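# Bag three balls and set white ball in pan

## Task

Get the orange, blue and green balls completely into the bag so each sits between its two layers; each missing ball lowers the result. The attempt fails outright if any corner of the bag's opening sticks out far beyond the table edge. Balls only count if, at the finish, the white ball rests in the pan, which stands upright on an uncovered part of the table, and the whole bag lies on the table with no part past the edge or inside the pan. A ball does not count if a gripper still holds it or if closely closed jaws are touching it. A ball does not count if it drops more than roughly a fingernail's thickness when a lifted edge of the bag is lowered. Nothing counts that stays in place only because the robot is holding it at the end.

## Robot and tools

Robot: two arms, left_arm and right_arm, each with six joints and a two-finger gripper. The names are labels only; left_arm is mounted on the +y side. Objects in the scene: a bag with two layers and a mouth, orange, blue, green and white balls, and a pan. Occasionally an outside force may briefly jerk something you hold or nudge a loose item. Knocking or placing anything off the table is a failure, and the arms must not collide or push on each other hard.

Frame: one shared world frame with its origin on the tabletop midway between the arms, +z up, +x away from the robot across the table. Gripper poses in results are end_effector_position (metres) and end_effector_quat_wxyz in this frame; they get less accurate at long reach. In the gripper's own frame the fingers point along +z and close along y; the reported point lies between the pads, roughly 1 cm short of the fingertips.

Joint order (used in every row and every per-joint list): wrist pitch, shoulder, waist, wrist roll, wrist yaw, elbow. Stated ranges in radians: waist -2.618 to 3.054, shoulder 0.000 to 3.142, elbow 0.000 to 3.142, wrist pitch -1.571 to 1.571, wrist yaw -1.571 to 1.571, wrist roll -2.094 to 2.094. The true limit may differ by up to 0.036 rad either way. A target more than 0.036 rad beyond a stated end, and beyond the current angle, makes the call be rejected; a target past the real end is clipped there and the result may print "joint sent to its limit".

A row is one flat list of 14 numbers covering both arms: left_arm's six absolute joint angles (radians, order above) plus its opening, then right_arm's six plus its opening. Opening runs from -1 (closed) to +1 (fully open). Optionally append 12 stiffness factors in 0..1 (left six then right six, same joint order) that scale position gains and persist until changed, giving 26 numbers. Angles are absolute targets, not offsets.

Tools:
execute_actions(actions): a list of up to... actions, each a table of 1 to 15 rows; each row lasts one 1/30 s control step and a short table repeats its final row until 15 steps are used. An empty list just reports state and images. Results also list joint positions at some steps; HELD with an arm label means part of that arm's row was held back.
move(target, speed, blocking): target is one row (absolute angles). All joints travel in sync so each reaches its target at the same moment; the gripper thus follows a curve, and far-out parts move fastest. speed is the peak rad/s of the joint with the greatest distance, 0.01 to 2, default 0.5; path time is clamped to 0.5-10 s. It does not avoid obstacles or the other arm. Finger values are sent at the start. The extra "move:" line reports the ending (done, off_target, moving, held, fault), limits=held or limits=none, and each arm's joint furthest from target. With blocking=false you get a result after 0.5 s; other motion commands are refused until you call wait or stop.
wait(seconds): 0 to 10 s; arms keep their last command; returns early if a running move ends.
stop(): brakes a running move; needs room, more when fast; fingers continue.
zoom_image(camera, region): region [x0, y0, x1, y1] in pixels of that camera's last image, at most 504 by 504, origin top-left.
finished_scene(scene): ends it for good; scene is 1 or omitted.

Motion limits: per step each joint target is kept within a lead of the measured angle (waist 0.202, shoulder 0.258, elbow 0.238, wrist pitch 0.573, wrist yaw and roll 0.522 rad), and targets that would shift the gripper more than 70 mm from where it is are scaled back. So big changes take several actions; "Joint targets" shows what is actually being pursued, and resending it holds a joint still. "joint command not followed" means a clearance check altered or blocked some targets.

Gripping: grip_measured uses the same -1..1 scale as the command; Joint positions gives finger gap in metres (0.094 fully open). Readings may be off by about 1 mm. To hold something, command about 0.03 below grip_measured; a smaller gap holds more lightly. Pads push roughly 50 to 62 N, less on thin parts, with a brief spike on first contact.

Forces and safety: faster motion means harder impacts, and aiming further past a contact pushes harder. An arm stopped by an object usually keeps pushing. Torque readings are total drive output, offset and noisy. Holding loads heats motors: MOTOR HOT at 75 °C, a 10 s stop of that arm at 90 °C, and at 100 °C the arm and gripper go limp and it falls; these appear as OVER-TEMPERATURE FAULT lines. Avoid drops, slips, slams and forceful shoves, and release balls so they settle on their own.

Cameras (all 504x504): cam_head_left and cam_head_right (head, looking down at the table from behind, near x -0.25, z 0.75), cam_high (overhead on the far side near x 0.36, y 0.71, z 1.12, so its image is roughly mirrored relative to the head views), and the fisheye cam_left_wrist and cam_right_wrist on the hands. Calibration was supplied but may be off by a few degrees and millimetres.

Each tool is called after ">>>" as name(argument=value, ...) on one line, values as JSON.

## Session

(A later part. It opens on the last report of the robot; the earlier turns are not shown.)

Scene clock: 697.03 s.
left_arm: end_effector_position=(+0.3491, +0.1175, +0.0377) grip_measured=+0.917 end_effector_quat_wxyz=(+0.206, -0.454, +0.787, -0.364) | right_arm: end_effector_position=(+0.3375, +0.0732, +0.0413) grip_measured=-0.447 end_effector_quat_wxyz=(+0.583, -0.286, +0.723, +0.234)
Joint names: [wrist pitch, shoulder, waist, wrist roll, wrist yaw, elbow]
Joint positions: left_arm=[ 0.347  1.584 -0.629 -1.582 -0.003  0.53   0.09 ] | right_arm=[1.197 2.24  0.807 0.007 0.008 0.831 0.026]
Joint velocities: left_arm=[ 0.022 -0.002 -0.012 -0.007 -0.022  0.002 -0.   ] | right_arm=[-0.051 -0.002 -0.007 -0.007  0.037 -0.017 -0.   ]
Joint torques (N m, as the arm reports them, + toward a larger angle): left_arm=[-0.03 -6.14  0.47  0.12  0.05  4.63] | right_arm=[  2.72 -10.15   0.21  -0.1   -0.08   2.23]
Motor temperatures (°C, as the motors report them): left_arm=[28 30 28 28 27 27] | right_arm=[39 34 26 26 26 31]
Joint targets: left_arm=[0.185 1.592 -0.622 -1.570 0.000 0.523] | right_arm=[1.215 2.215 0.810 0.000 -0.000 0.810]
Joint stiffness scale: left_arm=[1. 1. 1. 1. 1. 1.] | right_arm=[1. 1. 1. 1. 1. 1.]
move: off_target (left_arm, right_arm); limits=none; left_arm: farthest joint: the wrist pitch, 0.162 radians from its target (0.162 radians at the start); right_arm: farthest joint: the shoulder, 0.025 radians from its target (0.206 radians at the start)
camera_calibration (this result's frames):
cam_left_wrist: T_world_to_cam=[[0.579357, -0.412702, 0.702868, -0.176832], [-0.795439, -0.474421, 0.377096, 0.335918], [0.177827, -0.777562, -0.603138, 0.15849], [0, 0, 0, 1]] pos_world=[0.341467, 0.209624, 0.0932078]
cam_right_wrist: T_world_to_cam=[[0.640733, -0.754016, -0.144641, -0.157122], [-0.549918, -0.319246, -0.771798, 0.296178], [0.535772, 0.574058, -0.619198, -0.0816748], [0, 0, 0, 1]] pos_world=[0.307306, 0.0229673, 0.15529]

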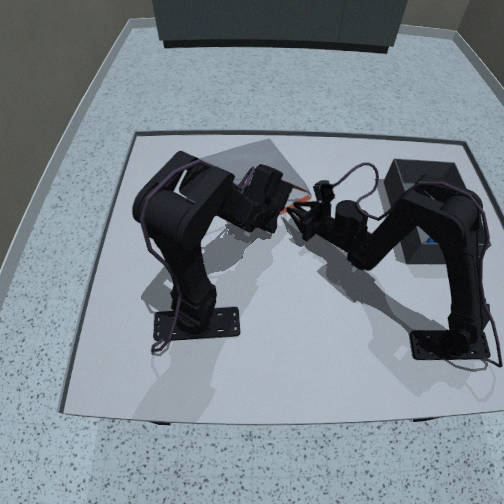

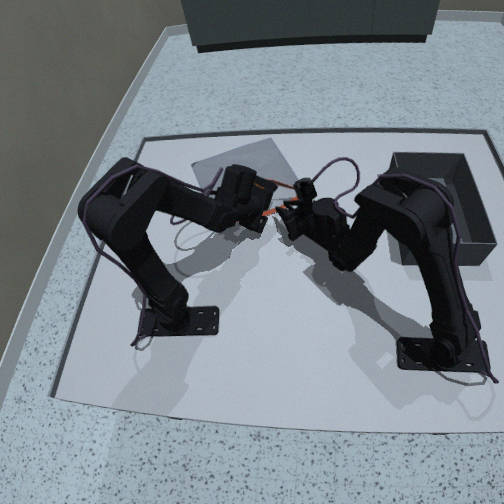

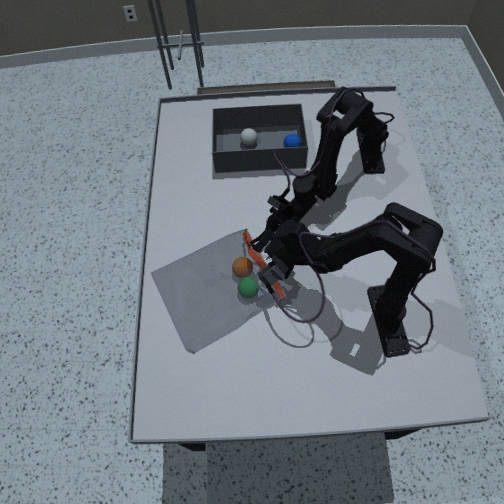

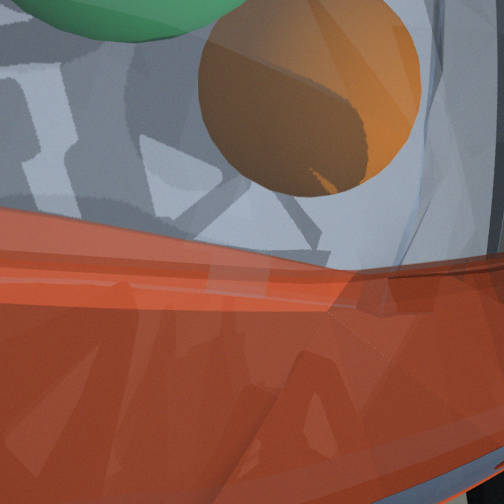

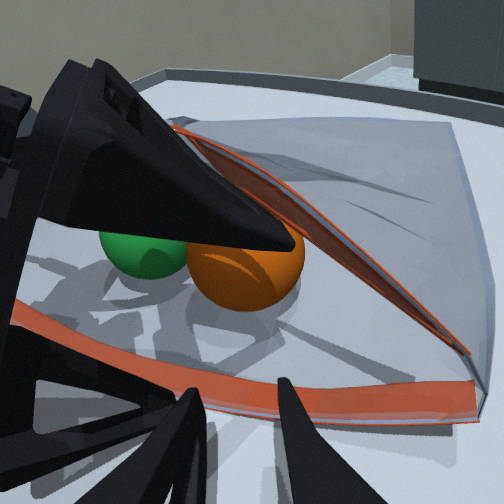

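>>> move(target=[0.185,1.592,-0.622,-1.57,0,0.523,0.92,1.23,1.80,0.81,0,0,0.24,-0.45], speed=0.6)

>>> move(target=[0.185,1.592,-0.622,-1.57,0,0.523,0.92,-0.615,1.185,0.6,0,0,0.93,0.55], speed=1.0)

>>> move(target=[0.185,1.592,-0.622,-1.57,0,0.523,0.92,-1.37,1.516,-0.095,0,0,1.415,0.55], speed=0.7)

Scene clock: 703.80 s.
left_arm: end_effector_position=(+0.3491, +0.1175, +0.0377) grip_measured=+0.917 end_effector_quat_wxyz=(+0.206, -0.454, +0.787, -0.364) | right_arm: end_effector_position=(+0.2335, -0.0269, +0.0448) grip_measured=-0.447 end_effector_quat_wxyz=(+0.532, -0.302, +0.762, +0.213)
Joint names: [wrist pitch, shoulder, waist, wrist roll, wrist yaw, elbow]
Joint positions: left_arm=[ 0.347  1.584 -0.629 -1.582 -0.003  0.53   0.09 ] | right_arm=[1.212 1.82  0.807 0.006 0.008 0.259 0.026]
Joint velocities: left_arm=[ 0.051 -0.012  0.002  0.037 -0.022 -0.002 -0.001] | right_arm=[-0.022  0.007 -0.002  0.022 -0.022 -0.017 -0.001]
Joint torques (N m, as the arm reports them, + toward a larger angle): left_arm=[-0.02 -6.13  0.46  0.13  0.05  4.61] | right_arm=[ 2.69 -6.19  0.22 -0.1  -0.08  1.65]
Motor temperatures (°C, as the motors report them): left_arm=[28 30 28 28 27 27] | right_arm=[39 34 26 26 26 30]
Joint targets: left_arm=[0.185 1.592 -0.622 -1.570 -0.000 0.523] | right_arm=[1.230 1.800 0.810 -0.000 0.000 0.240]
Joint stiffness scale: left_arm=[1. 1. 1. 1. 1. 1.] | right_arm=[1. 1. 1. 1. 1. 1.]
move: off_target (left_arm); limits=none; left_arm: farthest joint: the wrist pitch, 0.162 radians from its target (0.162 radians at the start); right_arm: farthest joint: the shoulder, 0.020 radians from its target (0.440 radians at the start)
camera_calibration (this result's frames):
cam_left_wrist: T_world_to_cam=[[0.579151, -0.413021, 0.70285, -0.176722], [-0.795612, -0.474318, 0.376861, 0.335975], [0.177723, -0.777455, -0.603306, 0.158521], [0, 0, 0, 1]] pos_world=[0.341482, 0.209612, 0.0932297]
cam_right_wrist: T_world_to_cam=[[0.626977, -0.767336, -0.13452, -0.163046], [-0.621828, -0.388917, -0.67976, 0.220495], [0.469287, 0.509842, -0.720993, 0.0521097], [0, 0, 0, 1]] pos_world=[0.214882, -0.0659248, 0.165521]

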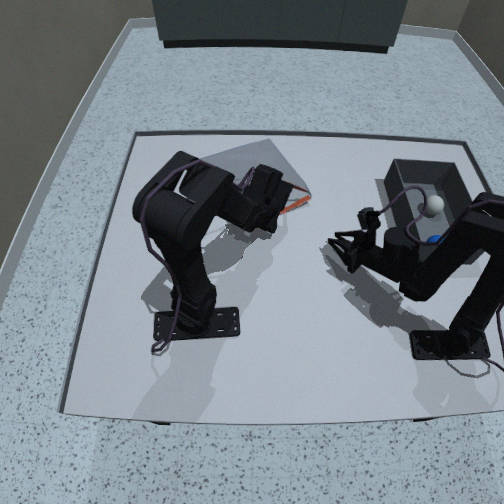

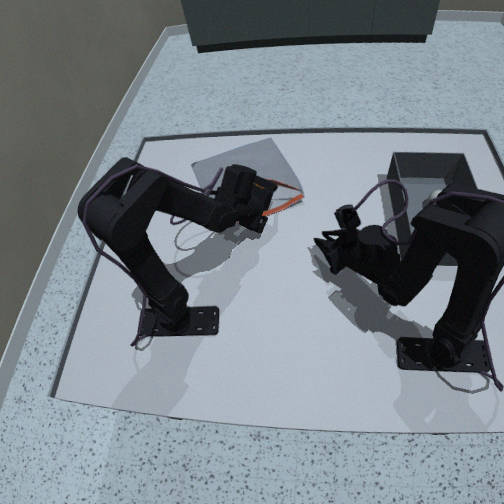

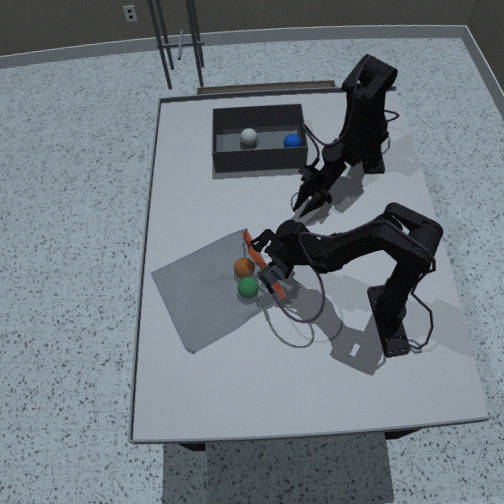

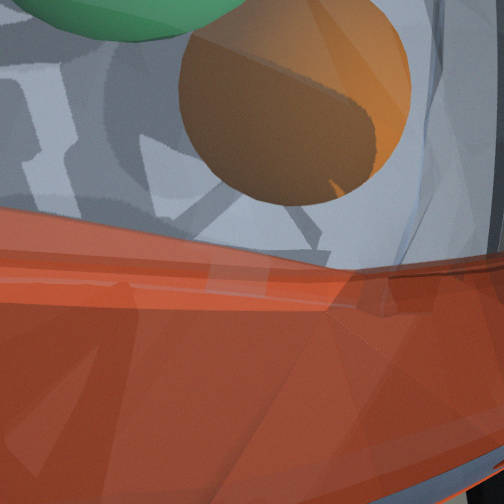

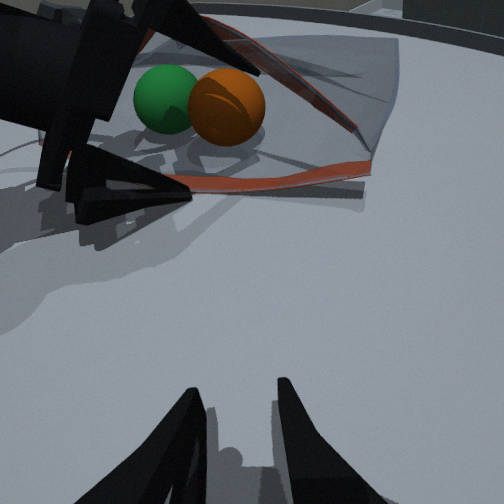

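Scene clock: 706.53 s.
left_arm: end_effector_position=(+0.3491, +0.1175, +0.0377) grip_measured=+0.917 end_effector_quat_wxyz=(+0.206, -0.454, +0.787, -0.364) | right_arm: end_effector_position=(+0.2339, -0.1143, +0.1505) grip_measured=+0.547 end_effector_quat_wxyz=(+0.308, -0.263, +0.910, +0.088)
Joint names: [wrist pitch, shoulder, waist, wrist roll, wrist yaw, elbow]
Joint positions: left_arm=[ 0.347  1.584 -0.629 -1.582 -0.003  0.53   0.09 ] | right_arm=[-0.611  1.2    0.612  0.006  0.007  0.893  0.073]
Joint velocities: left_arm=[-0.007  0.007 -0.007 -0.037 -0.051  0.002  0.   ] | right_arm=[-0.037 -0.012 -0.012  0.022 -0.081  0.002  0.001]
Joint torques (N m, as the arm reports them, + toward a larger angle): left_arm=[-0.02 -6.15  0.5   0.14  0.04  4.67] | right_arm=[ 1.9  -4.07 -0.81 -0.1  -0.08  8.15]
Motor temperatures (°C, as the motors report them): left_arm=[28 30 28 28 27 27] | right_arm=[39 33 26 26 26 31]
Joint targets: left_arm=[0.185 1.592 -0.622 -1.570 0.000 0.523] | right_arm=[-0.615 1.185 0.600 -0.000 0.000 0.930]
Joint stiffness scale: left_arm=[1. 1. 1. 1. 1. 1.] | right_arm=[1. 1. 1. 1. 1. 1.]
move: off_target (left_arm, right_arm); limits=none; left_arm: farthest joint: the wrist pitch, 0.162 radians from its target (0.162 radians at the start); right_arm: farthest joint: the elbow, 0.037 radians from its target (0.671 radians at the start)
camera_calibration (this result's frames):
cam_left_wrist: T_world_to_cam=[[0.57912, -0.413039, 0.702865, -0.176714], [-0.795702, -0.474007, 0.377062, 0.335907], [0.177421, -0.777635, -0.603163, 0.158602], [0, 0, 0, 1]] pos_world=[0.341481, 0.209567, 0.0932109]
cam_right_wrist: T_world_to_cam=[[0.416684, -0.906332, -0.0702554, -0.192543], [-0.897987, -0.398361, -0.186891, 0.2479], [0.141399, 0.140963, -0.979865, 0.246089], [0, 0, 0, 1]] pos_world=[0.268044, -0.110444, 0.273937]

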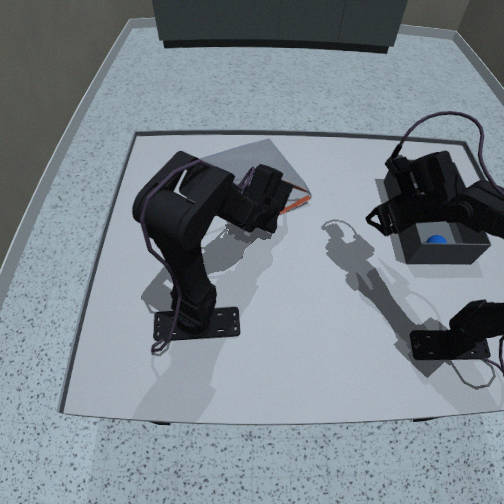

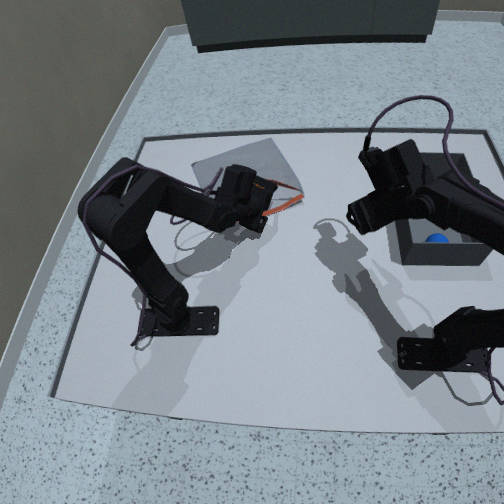

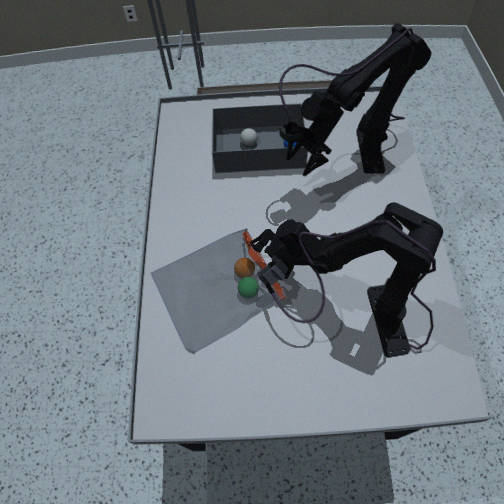

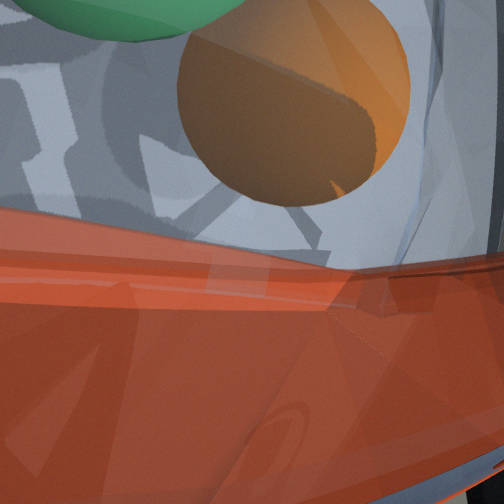

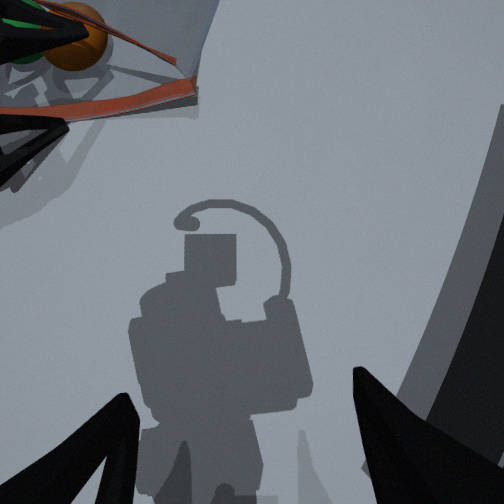

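Scene clock: 708.43 s.
left_arm: end_effector_position=(+0.3491, +0.1175, +0.0377) grip_measured=+0.917 end_effector_quat_wxyz=(+0.206, -0.454, +0.787, -0.364) | right_arm: end_effector_position=(+0.2292, -0.3257, +0.1597) grip_measured=+0.547 end_effector_quat_wxyz=(+0.034, +0.068, +0.997, -0.003)
Joint names: [wrist pitch, shoulder, waist, wrist roll, wrist yaw, elbow]
Joint positions: left_arm=[ 0.347  1.584 -0.629 -1.582 -0.003  0.53   0.09 ] | right_arm=[-1.362  1.513 -0.089  0.006  0.002  1.374  0.073]
Joint velocities: left_arm=[ 0.051 -0.002 -0.002 -0.007 -0.051 -0.022  0.001] | right_arm=[-0.037  0.012 -0.002 -0.007 -0.022 -0.002  0.001]
Joint torques (N m, as the arm reports them, + toward a larger angle): left_arm=[-0.02 -6.17  0.47  0.12  0.04  4.64] | right_arm=[ 0.81 -4.36 -0.37 -0.09 -0.03  7.66]
Motor temperatures (°C, as the motors report them): left_arm=[28 30 28 28 27 27] | right_arm=[38 33 26 26 26 31]
Joint targets: left_arm=[0.185 1.592 -0.622 -1.570 -0.000 0.523] | right_arm=[-1.370 1.516 -0.095 0.000 -0.000 1.415]
Joint stiffness scale: left_arm=[1. 1. 1. 1. 1. 1.] | right_arm=[1. 1. 1. 1. 1. 1.]
move: off_target (left_arm, right_arm); limits=none; left_arm: farthest joint: the wrist pitch, 0.162 radians from its target (0.162 radians at the start); right_arm: farthest joint: the elbow, 0.041 radians from its target (0.522 radians at the start)
camera_calibration (this result's frames):
cam_left_wrist: T_world_to_cam=[[0.57912, -0.413039, 0.702865, -0.176714], [-0.795702, -0.474007, 0.377062, 0.335907], [0.177421, -0.777635, -0.603163, 0.158602], [0, 0, 0, 1]] pos_world=[0.341481, 0.209567, 0.0932109]
cam_right_wrist: T_world_to_cam=[[-0.281419, -0.959496, 0.0131, -0.252084], [-0.886114, 0.265087, 0.380172, 0.284061], [-0.368246, 0.0953796, -0.924823, 0.378748], [0, 0, 0, 1]] pos_world=[0.320242, -0.353299, 0.245585]

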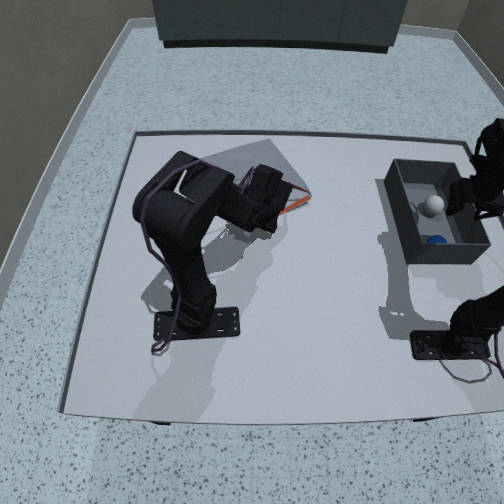

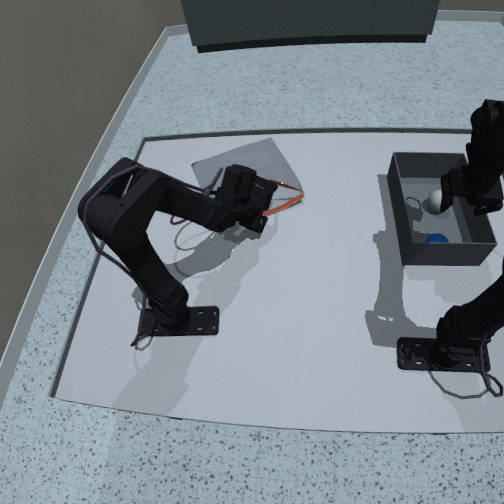

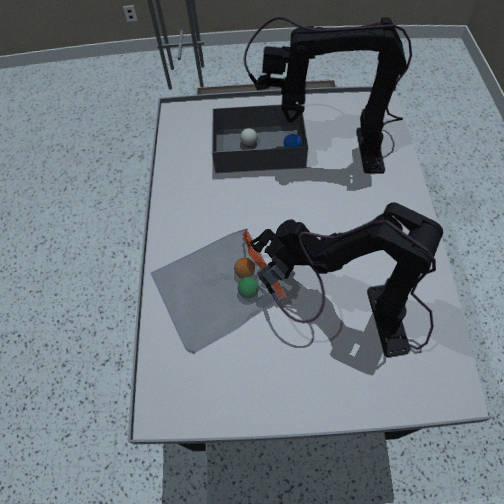

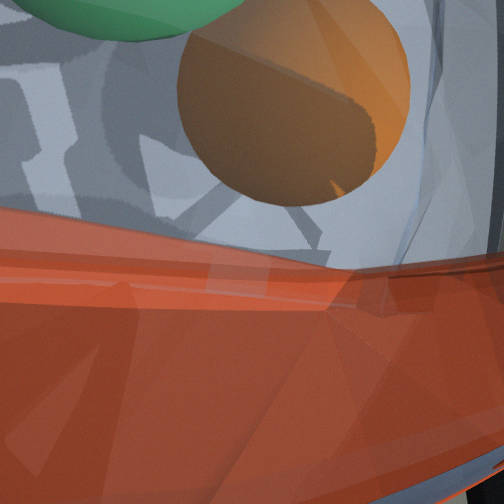

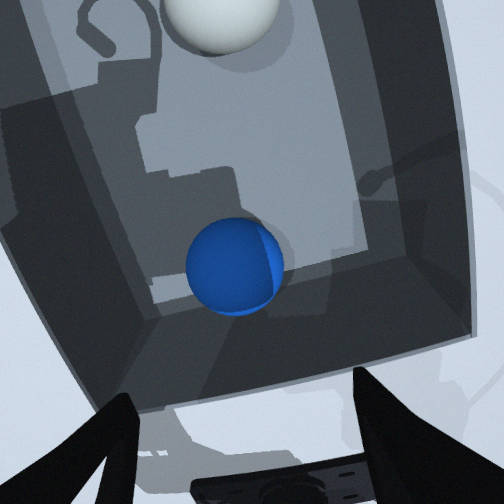

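>>> move(target=[0.185,1.592,-0.622,-1.57,0,0.523,0.92,-1.025,1.722,-0.07,0,0,1.088,0.55], speed=0.3)

Scene clock: 715.40 s.
left_arm: end_effector_position=(+0.3491, +0.1174, +0.0377) grip_measured=+0.917 end_effector_quat_wxyz=(+0.206, -0.454, +0.787, -0.364) | right_arm: end_effector_position=(+0.2281, -0.3235, +0.0375) grip_measured=+0.547 end_effector_quat_wxyz=(-0.046, +0.064, +0.997, +0.002)
Joint names: [wrist pitch, shoulder, waist, wrist roll, wrist yaw, elbow]
Joint positions: left_arm=[ 0.347  1.584 -0.629 -1.582 -0.003  0.53   0.09 ] | right_arm=[-1.039  1.726 -0.082  0.005  0.002  1.101  0.073]
Joint velocities: left_arm=[ 0.022 -0.012 -0.007 -0.037 -0.037  0.027  0.   ] | right_arm=[ 0.037 -0.007 -0.017 -0.037 -0.007 -0.022  0.001]
Joint torques (N m, as the arm reports them, + toward a larger angle): left_arm=[-0.02 -6.16  0.48  0.13  0.03  4.6 ] | right_arm=[ 0.72 -6.06  0.84 -0.09 -0.03  3.76]
Motor temperatures (°C, as the motors report them): left_arm=[28 30 28 28 27 27] | right_arm=[36 32 26 26 26 31]
Joint targets: left_arm=[0.185 1.592 -0.622 -1.570 0.000 0.523] | right_arm=[-1.025 1.722 -0.070 -0.000 0.000 1.088]
Joint stiffness scale: left_arm=[1. 1. 1. 1. 1. 1.] | right_arm=[1. 1. 1. 1. 1. 1.]
move: off_target (left_arm); limits=none; left_arm: farthest joint: the wrist pitch, 0.162 radians from its target (0.162 radians at the start); right_arm: farthest joint: the wrist pitch, 0.014 radians from its target (0.338 radians at the start)
camera_calibration (this result's frames):
cam_left_wrist: T_world_to_cam=[[0.57909, -0.413057, 0.702879, -0.176705], [-0.795792, -0.473696, 0.377264, 0.335839], [0.177119, -0.777815, -0.60302, 0.158684], [0, 0, 0, 1]] pos_world=[0.34148, 0.209523, 0.0931921]
cam_right_wrist: T_world_to_cam=[[-0.269998, -0.96212, 0.0377615, -0.253134], [-0.815521, 0.249356, 0.522252, 0.302414], [-0.511886, 0.110212, -0.851954, 0.300033], [0, 0, 0, 1]] pos_world=[0.331862, -0.352021, 0.107237]

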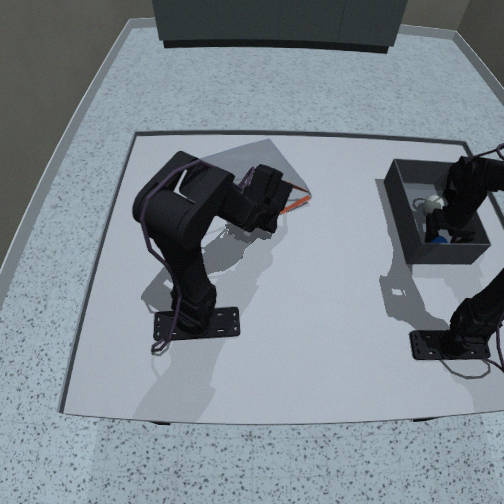

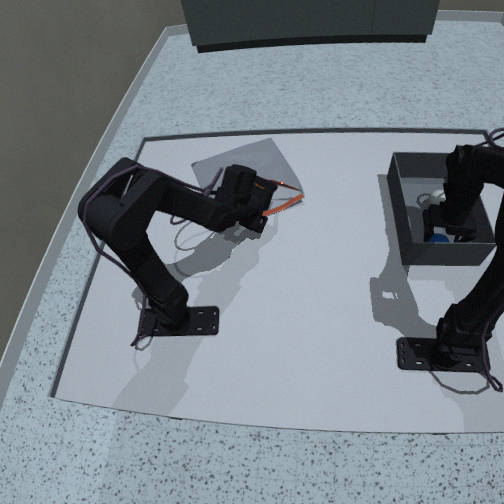

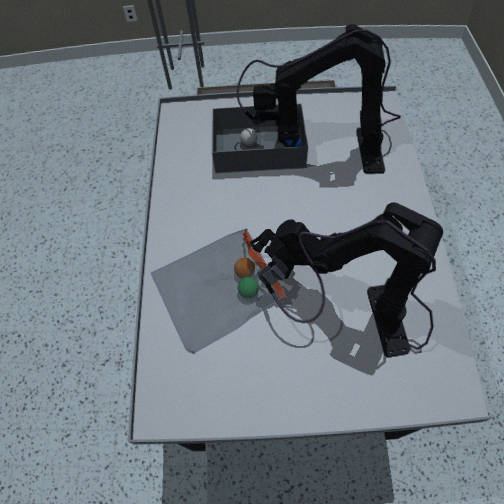

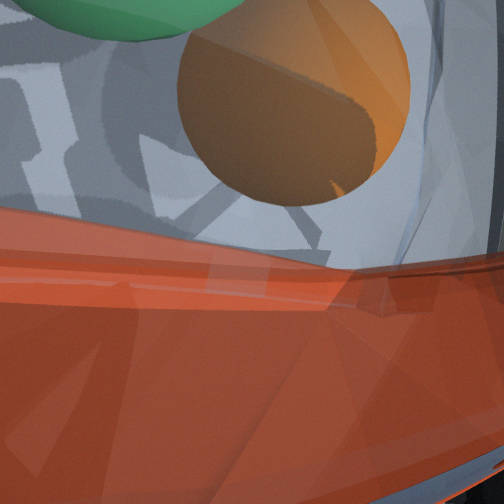

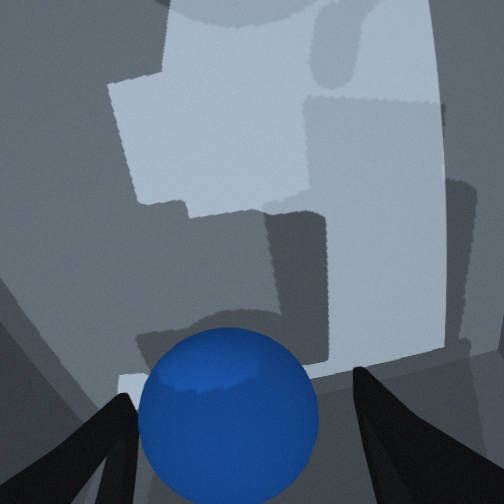

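>>> execute_actions(actions=[[[0.185,1.592,-0.622,-1.57,0,0.523,0.92,-1.025,1.722,-0.055,0,0,1.088,0.25]],[[0.185,1.592,-0.622,-1.57,0,0.523,0.92,-1.025,1.722,-0.055,0,0,1.088,0.06]]])

>>> move(target=[0.185,1.592,-0.622,-1.57,0,0.523,0.92,-1.37,1.49,-0.055,0,0,1.44,0.06], speed=0.4)

>>> move(target=[0.185,1.592,-0.622,-1.57,0,0.523,0.92,-0.615,1.185,0.7,0,0,0.93,0.06], speed=0.7)

>>> move(target=[0.185,1.592,-0.622,-1.57,0,0.523,0.92,1.25,1.80,0.815,0,0,0.25,0.06], speed=1.0)

Scene clock: 721.43 s.
left_arm: end_effector_position=(+0.3491, +0.1174, +0.0377) grip_measured=+0.917 end_effector_quat_wxyz=(+0.206, -0.454, +0.787, -0.364) | right_arm: end_effector_position=(+0.2288, -0.3190, +0.0375) grip_measured=+0.065 end_effector_quat_wxyz=(-0.046, +0.056, +0.997, +0.001)
Joint names: [wrist pitch, shoulder, waist, wrist roll, wrist yaw, elbow]
Joint positions: left_arm=[ 0.347  1.584 -0.629 -1.582 -0.003  0.53   0.09 ] | right_arm=[-1.038  1.726 -0.065  0.005  0.002  1.101  0.05 ]
Joint velocities: left_arm=[ 0.037 -0.012  0.007  0.037 -0.007 -0.027 -0.   ] | right_arm=[-0.051 -0.007  0.007  0.022  0.022  0.002 -0.001]
Joint torques (N m, as the arm reports them, + toward a larger angle): left_arm=[-0.03 -6.13  0.46  0.13  0.03  4.62] | right_arm=[ 0.72 -6.06  0.73 -0.08 -0.03  3.76]
Motor temperatures (°C, as the motors report them): left_arm=[28 30 28 28 27 27] | right_arm=[35 32 26 26 26 31]
Joint targets: left_arm=[0.185 1.592 -0.622 -1.570 0.000 0.523] | right_arm=[-1.025 1.722 -0.055 0.000 0.000 1.088]
Joint stiffness scale: left_arm=[1. 1. 1. 1. 1. 1.] | right_arm=[1. 1. 1. 1. 1. 1.]
Step readings (joint positions; steps 1 to 15: 1st action; 16 to 30: 2nd action):
0: left_arm=[0.347 1.584 -0.629 -1.582 -0.003 0.530] | right_arm=[-1.039 1.726 -0.082 0.005 0.002 1.101]
1: left_arm=[0.347 1.584 -0.629 -1.582 -0.003 0.530] | right_arm=[-1.039 1.726 -0.080 0.005 0.002 1.101]
2: left_arm=[0.347 1.584 -0.629 -1.582 -0.003 0.530] | right_arm=[-1.039 1.726 -0.077 0.005 0.002 1.101]
4: left_arm=[0.347 1.584 -0.629 -1.582 -0.003 0.530] | right_arm=[-1.038 1.726 -0.069 0.005 0.002 1.101]
8: left_arm=[0.347 1.584 -0.629 -1.582 -0.003 0.530] | right_arm=[-1.038 1.726 -0.065 0.005 0.002 1.101]
15: left_arm=[0.347 1.584 -0.629 -1.582 -0.003 0.530] | right_arm=[-1.038 1.726 -0.065 0.005 0.002 1.101]
16: left_arm=[0.347 1.584 -0.629 -1.582 -0.003 0.530] | right_arm=[-1.038 1.726 -0.065 0.005 0.002 1.101]
17: left_arm=[0.347 1.584 -0.629 -1.582 -0.003 0.530] | right_arm=[-1.038 1.726 -0.065 0.005 0.002 1.101]
19: left_arm=[0.347 1.584 -0.629 -1.582 -0.003 0.530] | right_arm=[-1.038 1.726 -0.065 0.005 0.002 1.101]
23: left_arm=[0.347 1.584 -0.629 -1.582 -0.003 0.530] | right_arm=[-1.038 1.726 -0.065 0.005 0.002 1.101]
30: Joint positions above
camera_calibration (this result's frames):
cam_left_wrist: T_world_to_cam=[[0.57909, -0.413057, 0.702879, -0.176705], [-0.795792, -0.473696, 0.377264, 0.335839], [0.177119, -0.777815, -0.60302, 0.158684], [0, 0, 0, 1]] pos_world=[0.34148, 0.209523, 0.0931921]
cam_right_wrist: T_world_to_cam=[[-0.25384, -0.966513, 0.0376471, -0.253703], [-0.819987, 0.235675, 0.521611, 0.298549], [-0.513017, 0.101536, -0.852352, 0.297384], [0, 0, 0, 1]] pos_world=[0.33297, -0.345763, 0.1073]

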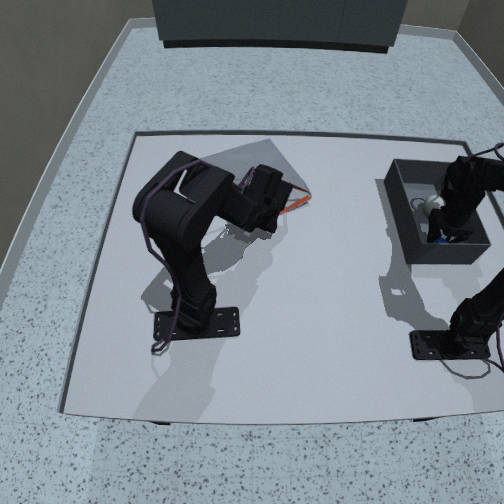

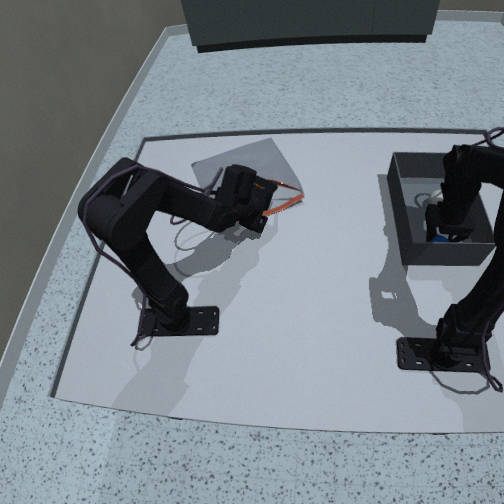

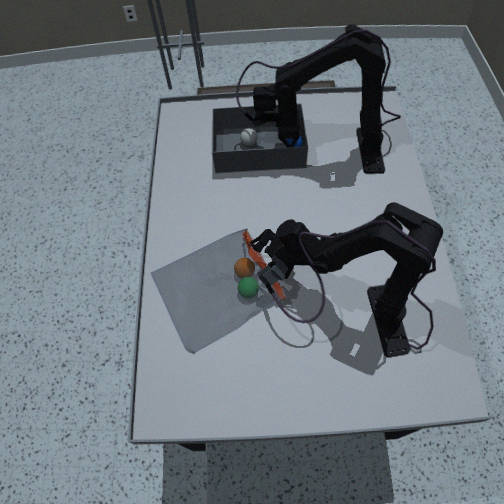

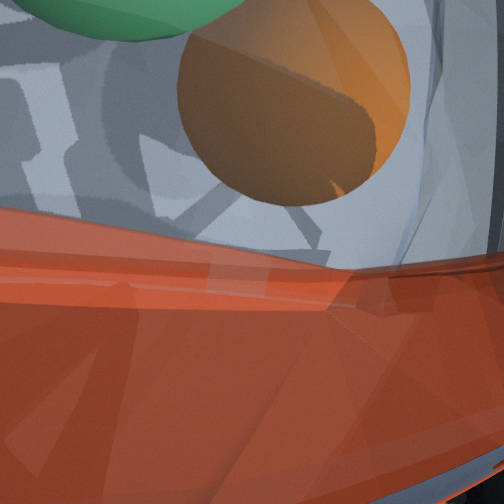

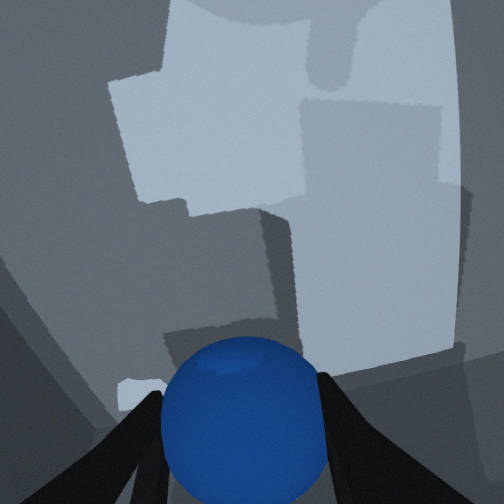

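Scene clock: 723.00 s.
left_arm: end_effector_position=(+0.3491, +0.1174, +0.0377) grip_measured=+0.917 end_effector_quat_wxyz=(+0.206, -0.454, +0.787, -0.364) | right_arm: end_effector_position=(+0.2364, -0.3198, +0.1718) grip_measured=+0.065 end_effector_quat_wxyz=(+0.057, +0.056, +0.997, -0.004)
Joint names: [wrist pitch, shoulder, waist, wrist roll, wrist yaw, elbow]
Joint positions: left_arm=[ 0.347  1.584 -0.629 -1.582 -0.003  0.53   0.09 ] | right_arm=[-1.363  1.501 -0.065  0.005  0.002  1.407  0.05 ]
Joint velocities: left_arm=[-0.066  0.017  0.002  0.007 -0.007 -0.017  0.001] | right_arm=[-0.022 -0.002 -0.007 -0.11  -0.037 -0.027 -0.   ]
Joint torques (N m, as the arm reports them, + toward a larger angle): left_arm=[-0.02 -6.15  0.49  0.14  0.03  4.62] | right_arm=[ 0.93 -5.34  0.73 -0.08 -0.03  7.11]
Motor temperatures (°C, as the motors report them): left_arm=[28 30 28 28 27 27] | right_arm=[35 32 26 26 26 31]
Joint targets: left_arm=[0.185 1.592 -0.622 -1.570 -0.000 0.523] | right_arm=[-1.370 1.490 -0.055 0.000 0.000 1.440]
Joint stiffness scale: left_arm=[1. 1. 1. 1. 1. 1.] | right_arm=[1. 1. 1. 1. 1. 1.]
move: off_target (left_arm, right_arm); limits=none; left_arm: farthest joint: the wrist pitch, 0.162 radians from its target (0.162 radians at the start); right_arm: farthest joint: the elbow, 0.033 radians from its target (0.339 radians at the start)
camera_calibration (this result's frames):
cam_left_wrist: T_world_to_cam=[[0.57909, -0.413057, 0.702879, -0.176705], [-0.795792, -0.473696, 0.377264, 0.335839], [0.177119, -0.777815, -0.60302, 0.158684], [0, 0, 0, 1]] pos_world=[0.34148, 0.209523, 0.0931921]
cam_right_wrist: T_world_to_cam=[[-0.258343, -0.966033, 0.0062401, -0.251005], [-0.908282, 0.245089, 0.33905, 0.290135], [-0.329063, 0.0819232, -0.940748, 0.381242], [0, 0, 0, 1]] pos_world=[0.324131, -0.34482, 0.261848]

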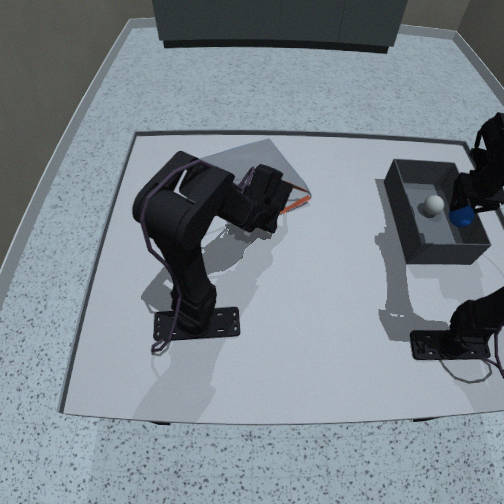

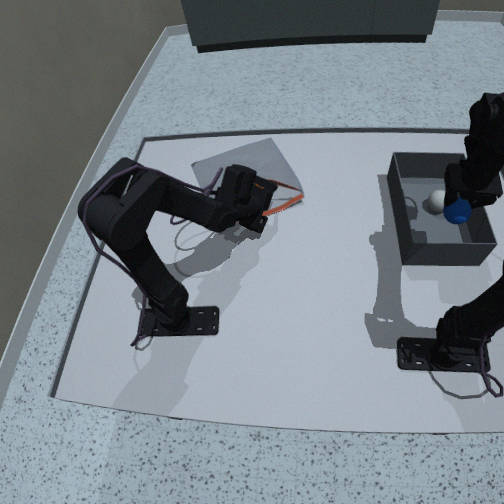

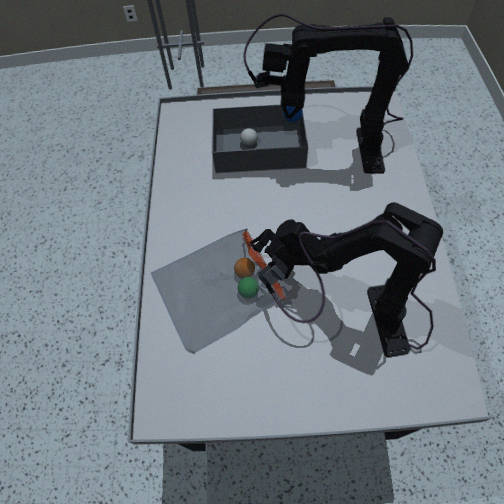

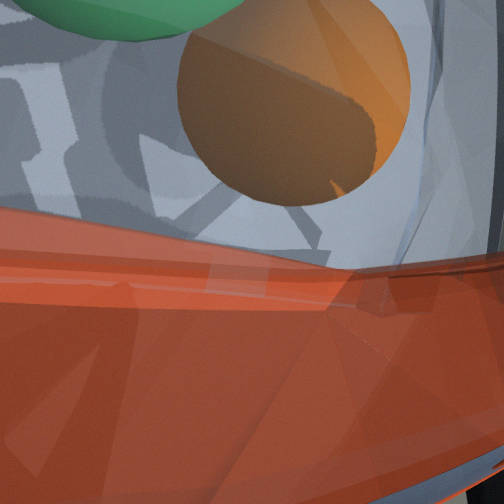

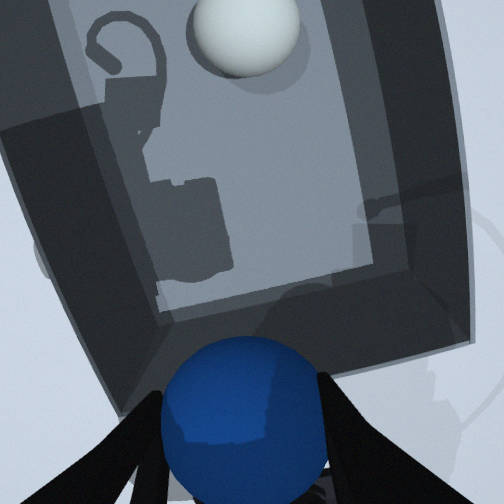

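Scene clock: 724.90 s.
left_arm: end_effector_position=(+0.3490, +0.1174, +0.0377) grip_measured=+0.917 end_effector_quat_wxyz=(+0.206, -0.454, +0.787, -0.364) | right_arm: end_effector_position=(+0.2232, -0.0881, +0.1654) grip_measured=+0.065 end_effector_quat_wxyz=(+0.313, -0.300, +0.895, +0.107)
Joint names: [wrist pitch, shoulder, waist, wrist roll, wrist yaw, elbow]
Joint positions: left_arm=[ 0.347  1.584 -0.629 -1.582 -0.002  0.53   0.09 ] | right_arm=[-0.634  1.207  0.692  0.005 -0.001  0.945  0.05 ]
Joint velocities: left_arm=[ 0.022 -0.007  0.002 -0.081  0.007 -0.012  0.001] | right_arm=[-0.007 -0.007  0.007 -0.022 -0.022  0.002 -0.001]
Joint torques (N m, as the arm reports them, + toward a larger angle): left_arm=[-0.03 -6.17  0.5   0.12  0.03  4.62] | right_arm=[ 2.19 -4.64  0.59 -0.08 -0.01  4.91]
Motor temperatures (°C, as the motors report them): left_arm=[28 30 28 28 27 27] | right_arm=[35 31 26 26 26 31]
Joint targets: left_arm=[0.185 1.592 -0.622 -1.570 0.000 0.523] | right_arm=[-0.615 1.185 0.700 -0.000 0.000 0.930]
Joint stiffness scale: left_arm=[1. 1. 1. 1. 1. 1.] | right_arm=[1. 1. 1. 1. 1. 1.]
move: off_target (left_arm, right_arm); limits=none; left_arm: farthest joint: the wrist pitch, 0.162 radians from its target (0.162 radians at the start); right_arm: farthest joint: the shoulder, 0.022 radians from its target (0.316 radians at the start)
camera_calibration (this result's frames):
cam_left_wrist: T_world_to_cam=[[0.579059, -0.413075, 0.702894, -0.176697], [-0.795881, -0.473384, 0.377466, 0.335771], [0.176817, -0.777995, -0.602876, 0.158766], [0, 0, 0, 1]] pos_world=[0.341479, 0.209478, 0.0931734]
cam_right_wrist: T_world_to_cam=[[0.493247, -0.866332, -0.0785939, -0.17545], [-0.858296, -0.469982, -0.206023, 0.239541], [0.141546, 0.169077, -0.975386, 0.260289], [0, 0, 0, 1]] pos_world=[0.255294, -0.0834263, 0.289443]

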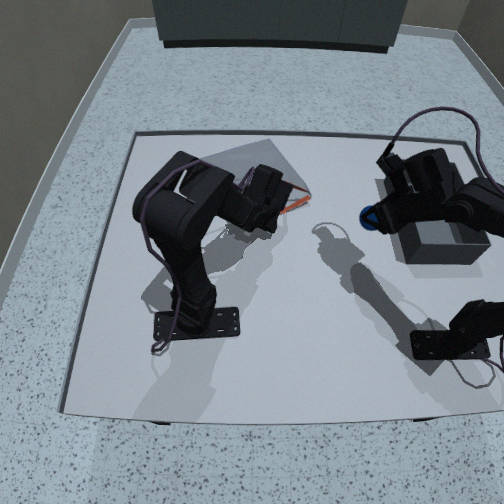

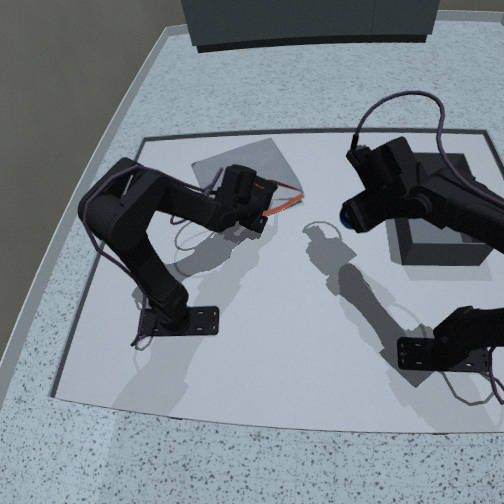

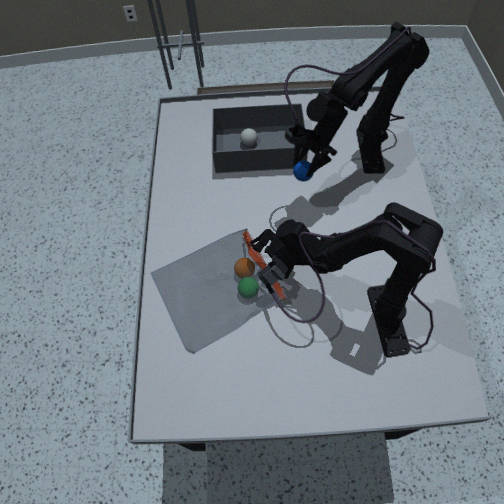

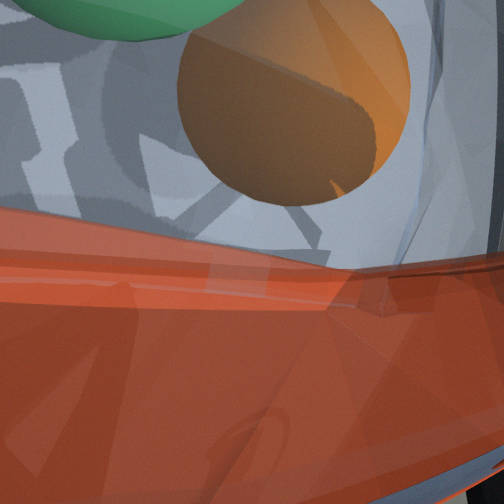

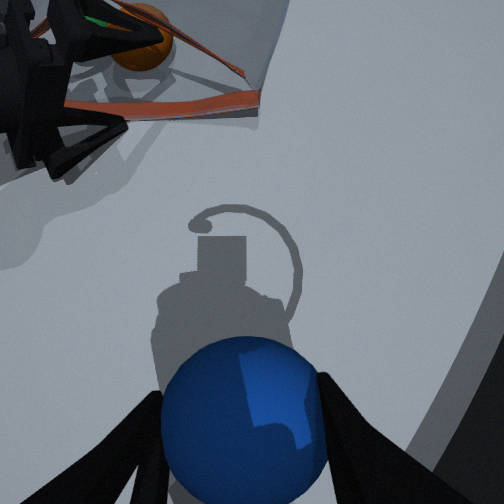

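Scene clock: 727.70 s.
left_arm: end_effector_position=(+0.3490, +0.1174, +0.0377) grip_measured=+0.917 end_effector_quat_wxyz=(+0.206, -0.454, +0.787, -0.364) | right_arm: end_effector_position=(+0.2382, -0.0228, +0.0607) grip_measured=+0.065 end_effector_quat_wxyz=(+0.551, -0.297, +0.747, +0.222)
Joint names: [wrist pitch, shoulder, waist, wrist roll, wrist yaw, elbow]
Joint positions: left_arm=[ 0.347  1.584 -0.629 -1.582 -0.002  0.53   0.09 ] | right_arm=[ 1.229  1.796  0.803  0.005 -0.001  0.269  0.05 ]
Joint velocities: left_arm=[-0.007 -0.007  0.002  0.007  0.051  0.002  0.001] | right_arm=[-0.081 -0.012 -0.007  0.037  0.051  0.007  0.001]
Joint torques (N m, as the arm reports them, + toward a larger angle): left_arm=[-0.02 -6.11  0.47  0.13  0.02  4.62] | right_arm=[ 2.74 -4.44  0.87 -0.08 -0.01  1.83]
Motor temperatures (°C, as the motors report them): left_arm=[28 30 28 28 27 27] | right_arm=[36 31 26 26 26 31]
Joint targets: left_arm=[0.185 1.592 -0.622 -1.570 -0.000 0.523] | right_arm=[1.250 1.800 0.815 0.000 -0.000 0.250]
Joint stiffness scale: left_arm=[1. 1. 1. 1. 1. 1.] | right_arm=[1. 1. 1. 1. 1. 1.]
move: off_target (left_arm, right_arm); limits=none; left_arm: farthest joint: the wrist pitch, 0.162 radians from its target (0.162 radians at the start); right_arm: farthest joint: the wrist pitch, 0.021 radians from its target (1.884 radians at the start)
camera_calibration (this result's frames):
cam_left_wrist: T_world_to_cam=[[0.579059, -0.413075, 0.702894, -0.176697], [-0.795881, -0.473384, 0.377466, 0.335771], [0.176817, -0.777995, -0.602876, 0.158766], [0, 0, 0, 1]] pos_world=[0.341479, 0.209478, 0.0931734]
cam_right_wrist: T_world_to_cam=[[0.634909, -0.759894, -0.13947, -0.162095], [-0.59501, -0.365794, -0.715652, 0.232175], [0.492802, 0.53736, -0.68439, 0.0520514], [0, 0, 0, 1]] pos_world=[0.215411, -0.0662172, 0.179173]

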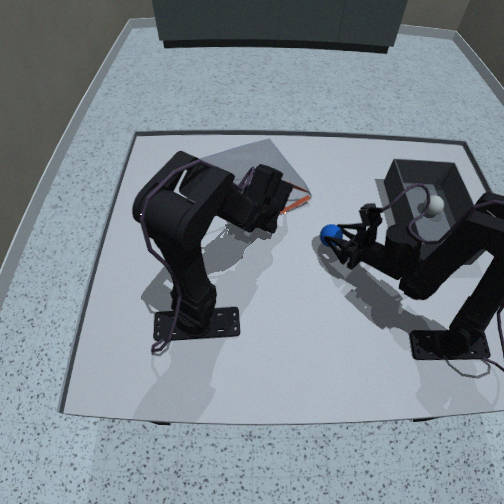

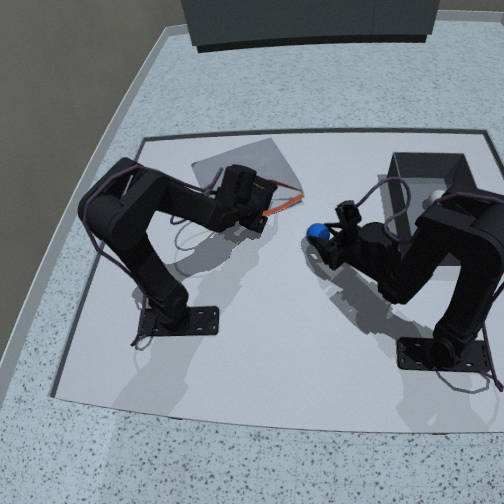

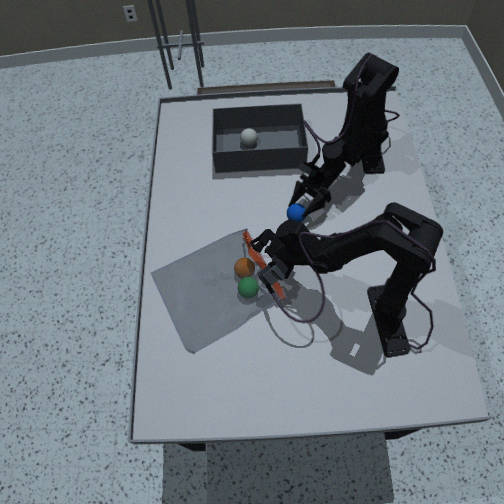

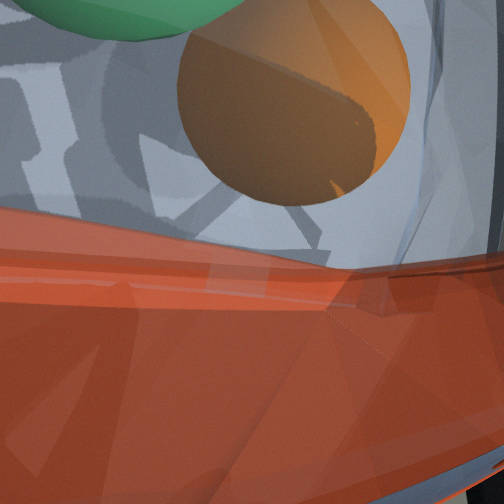

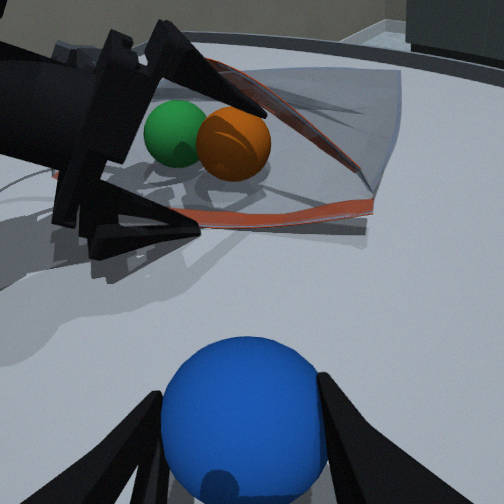

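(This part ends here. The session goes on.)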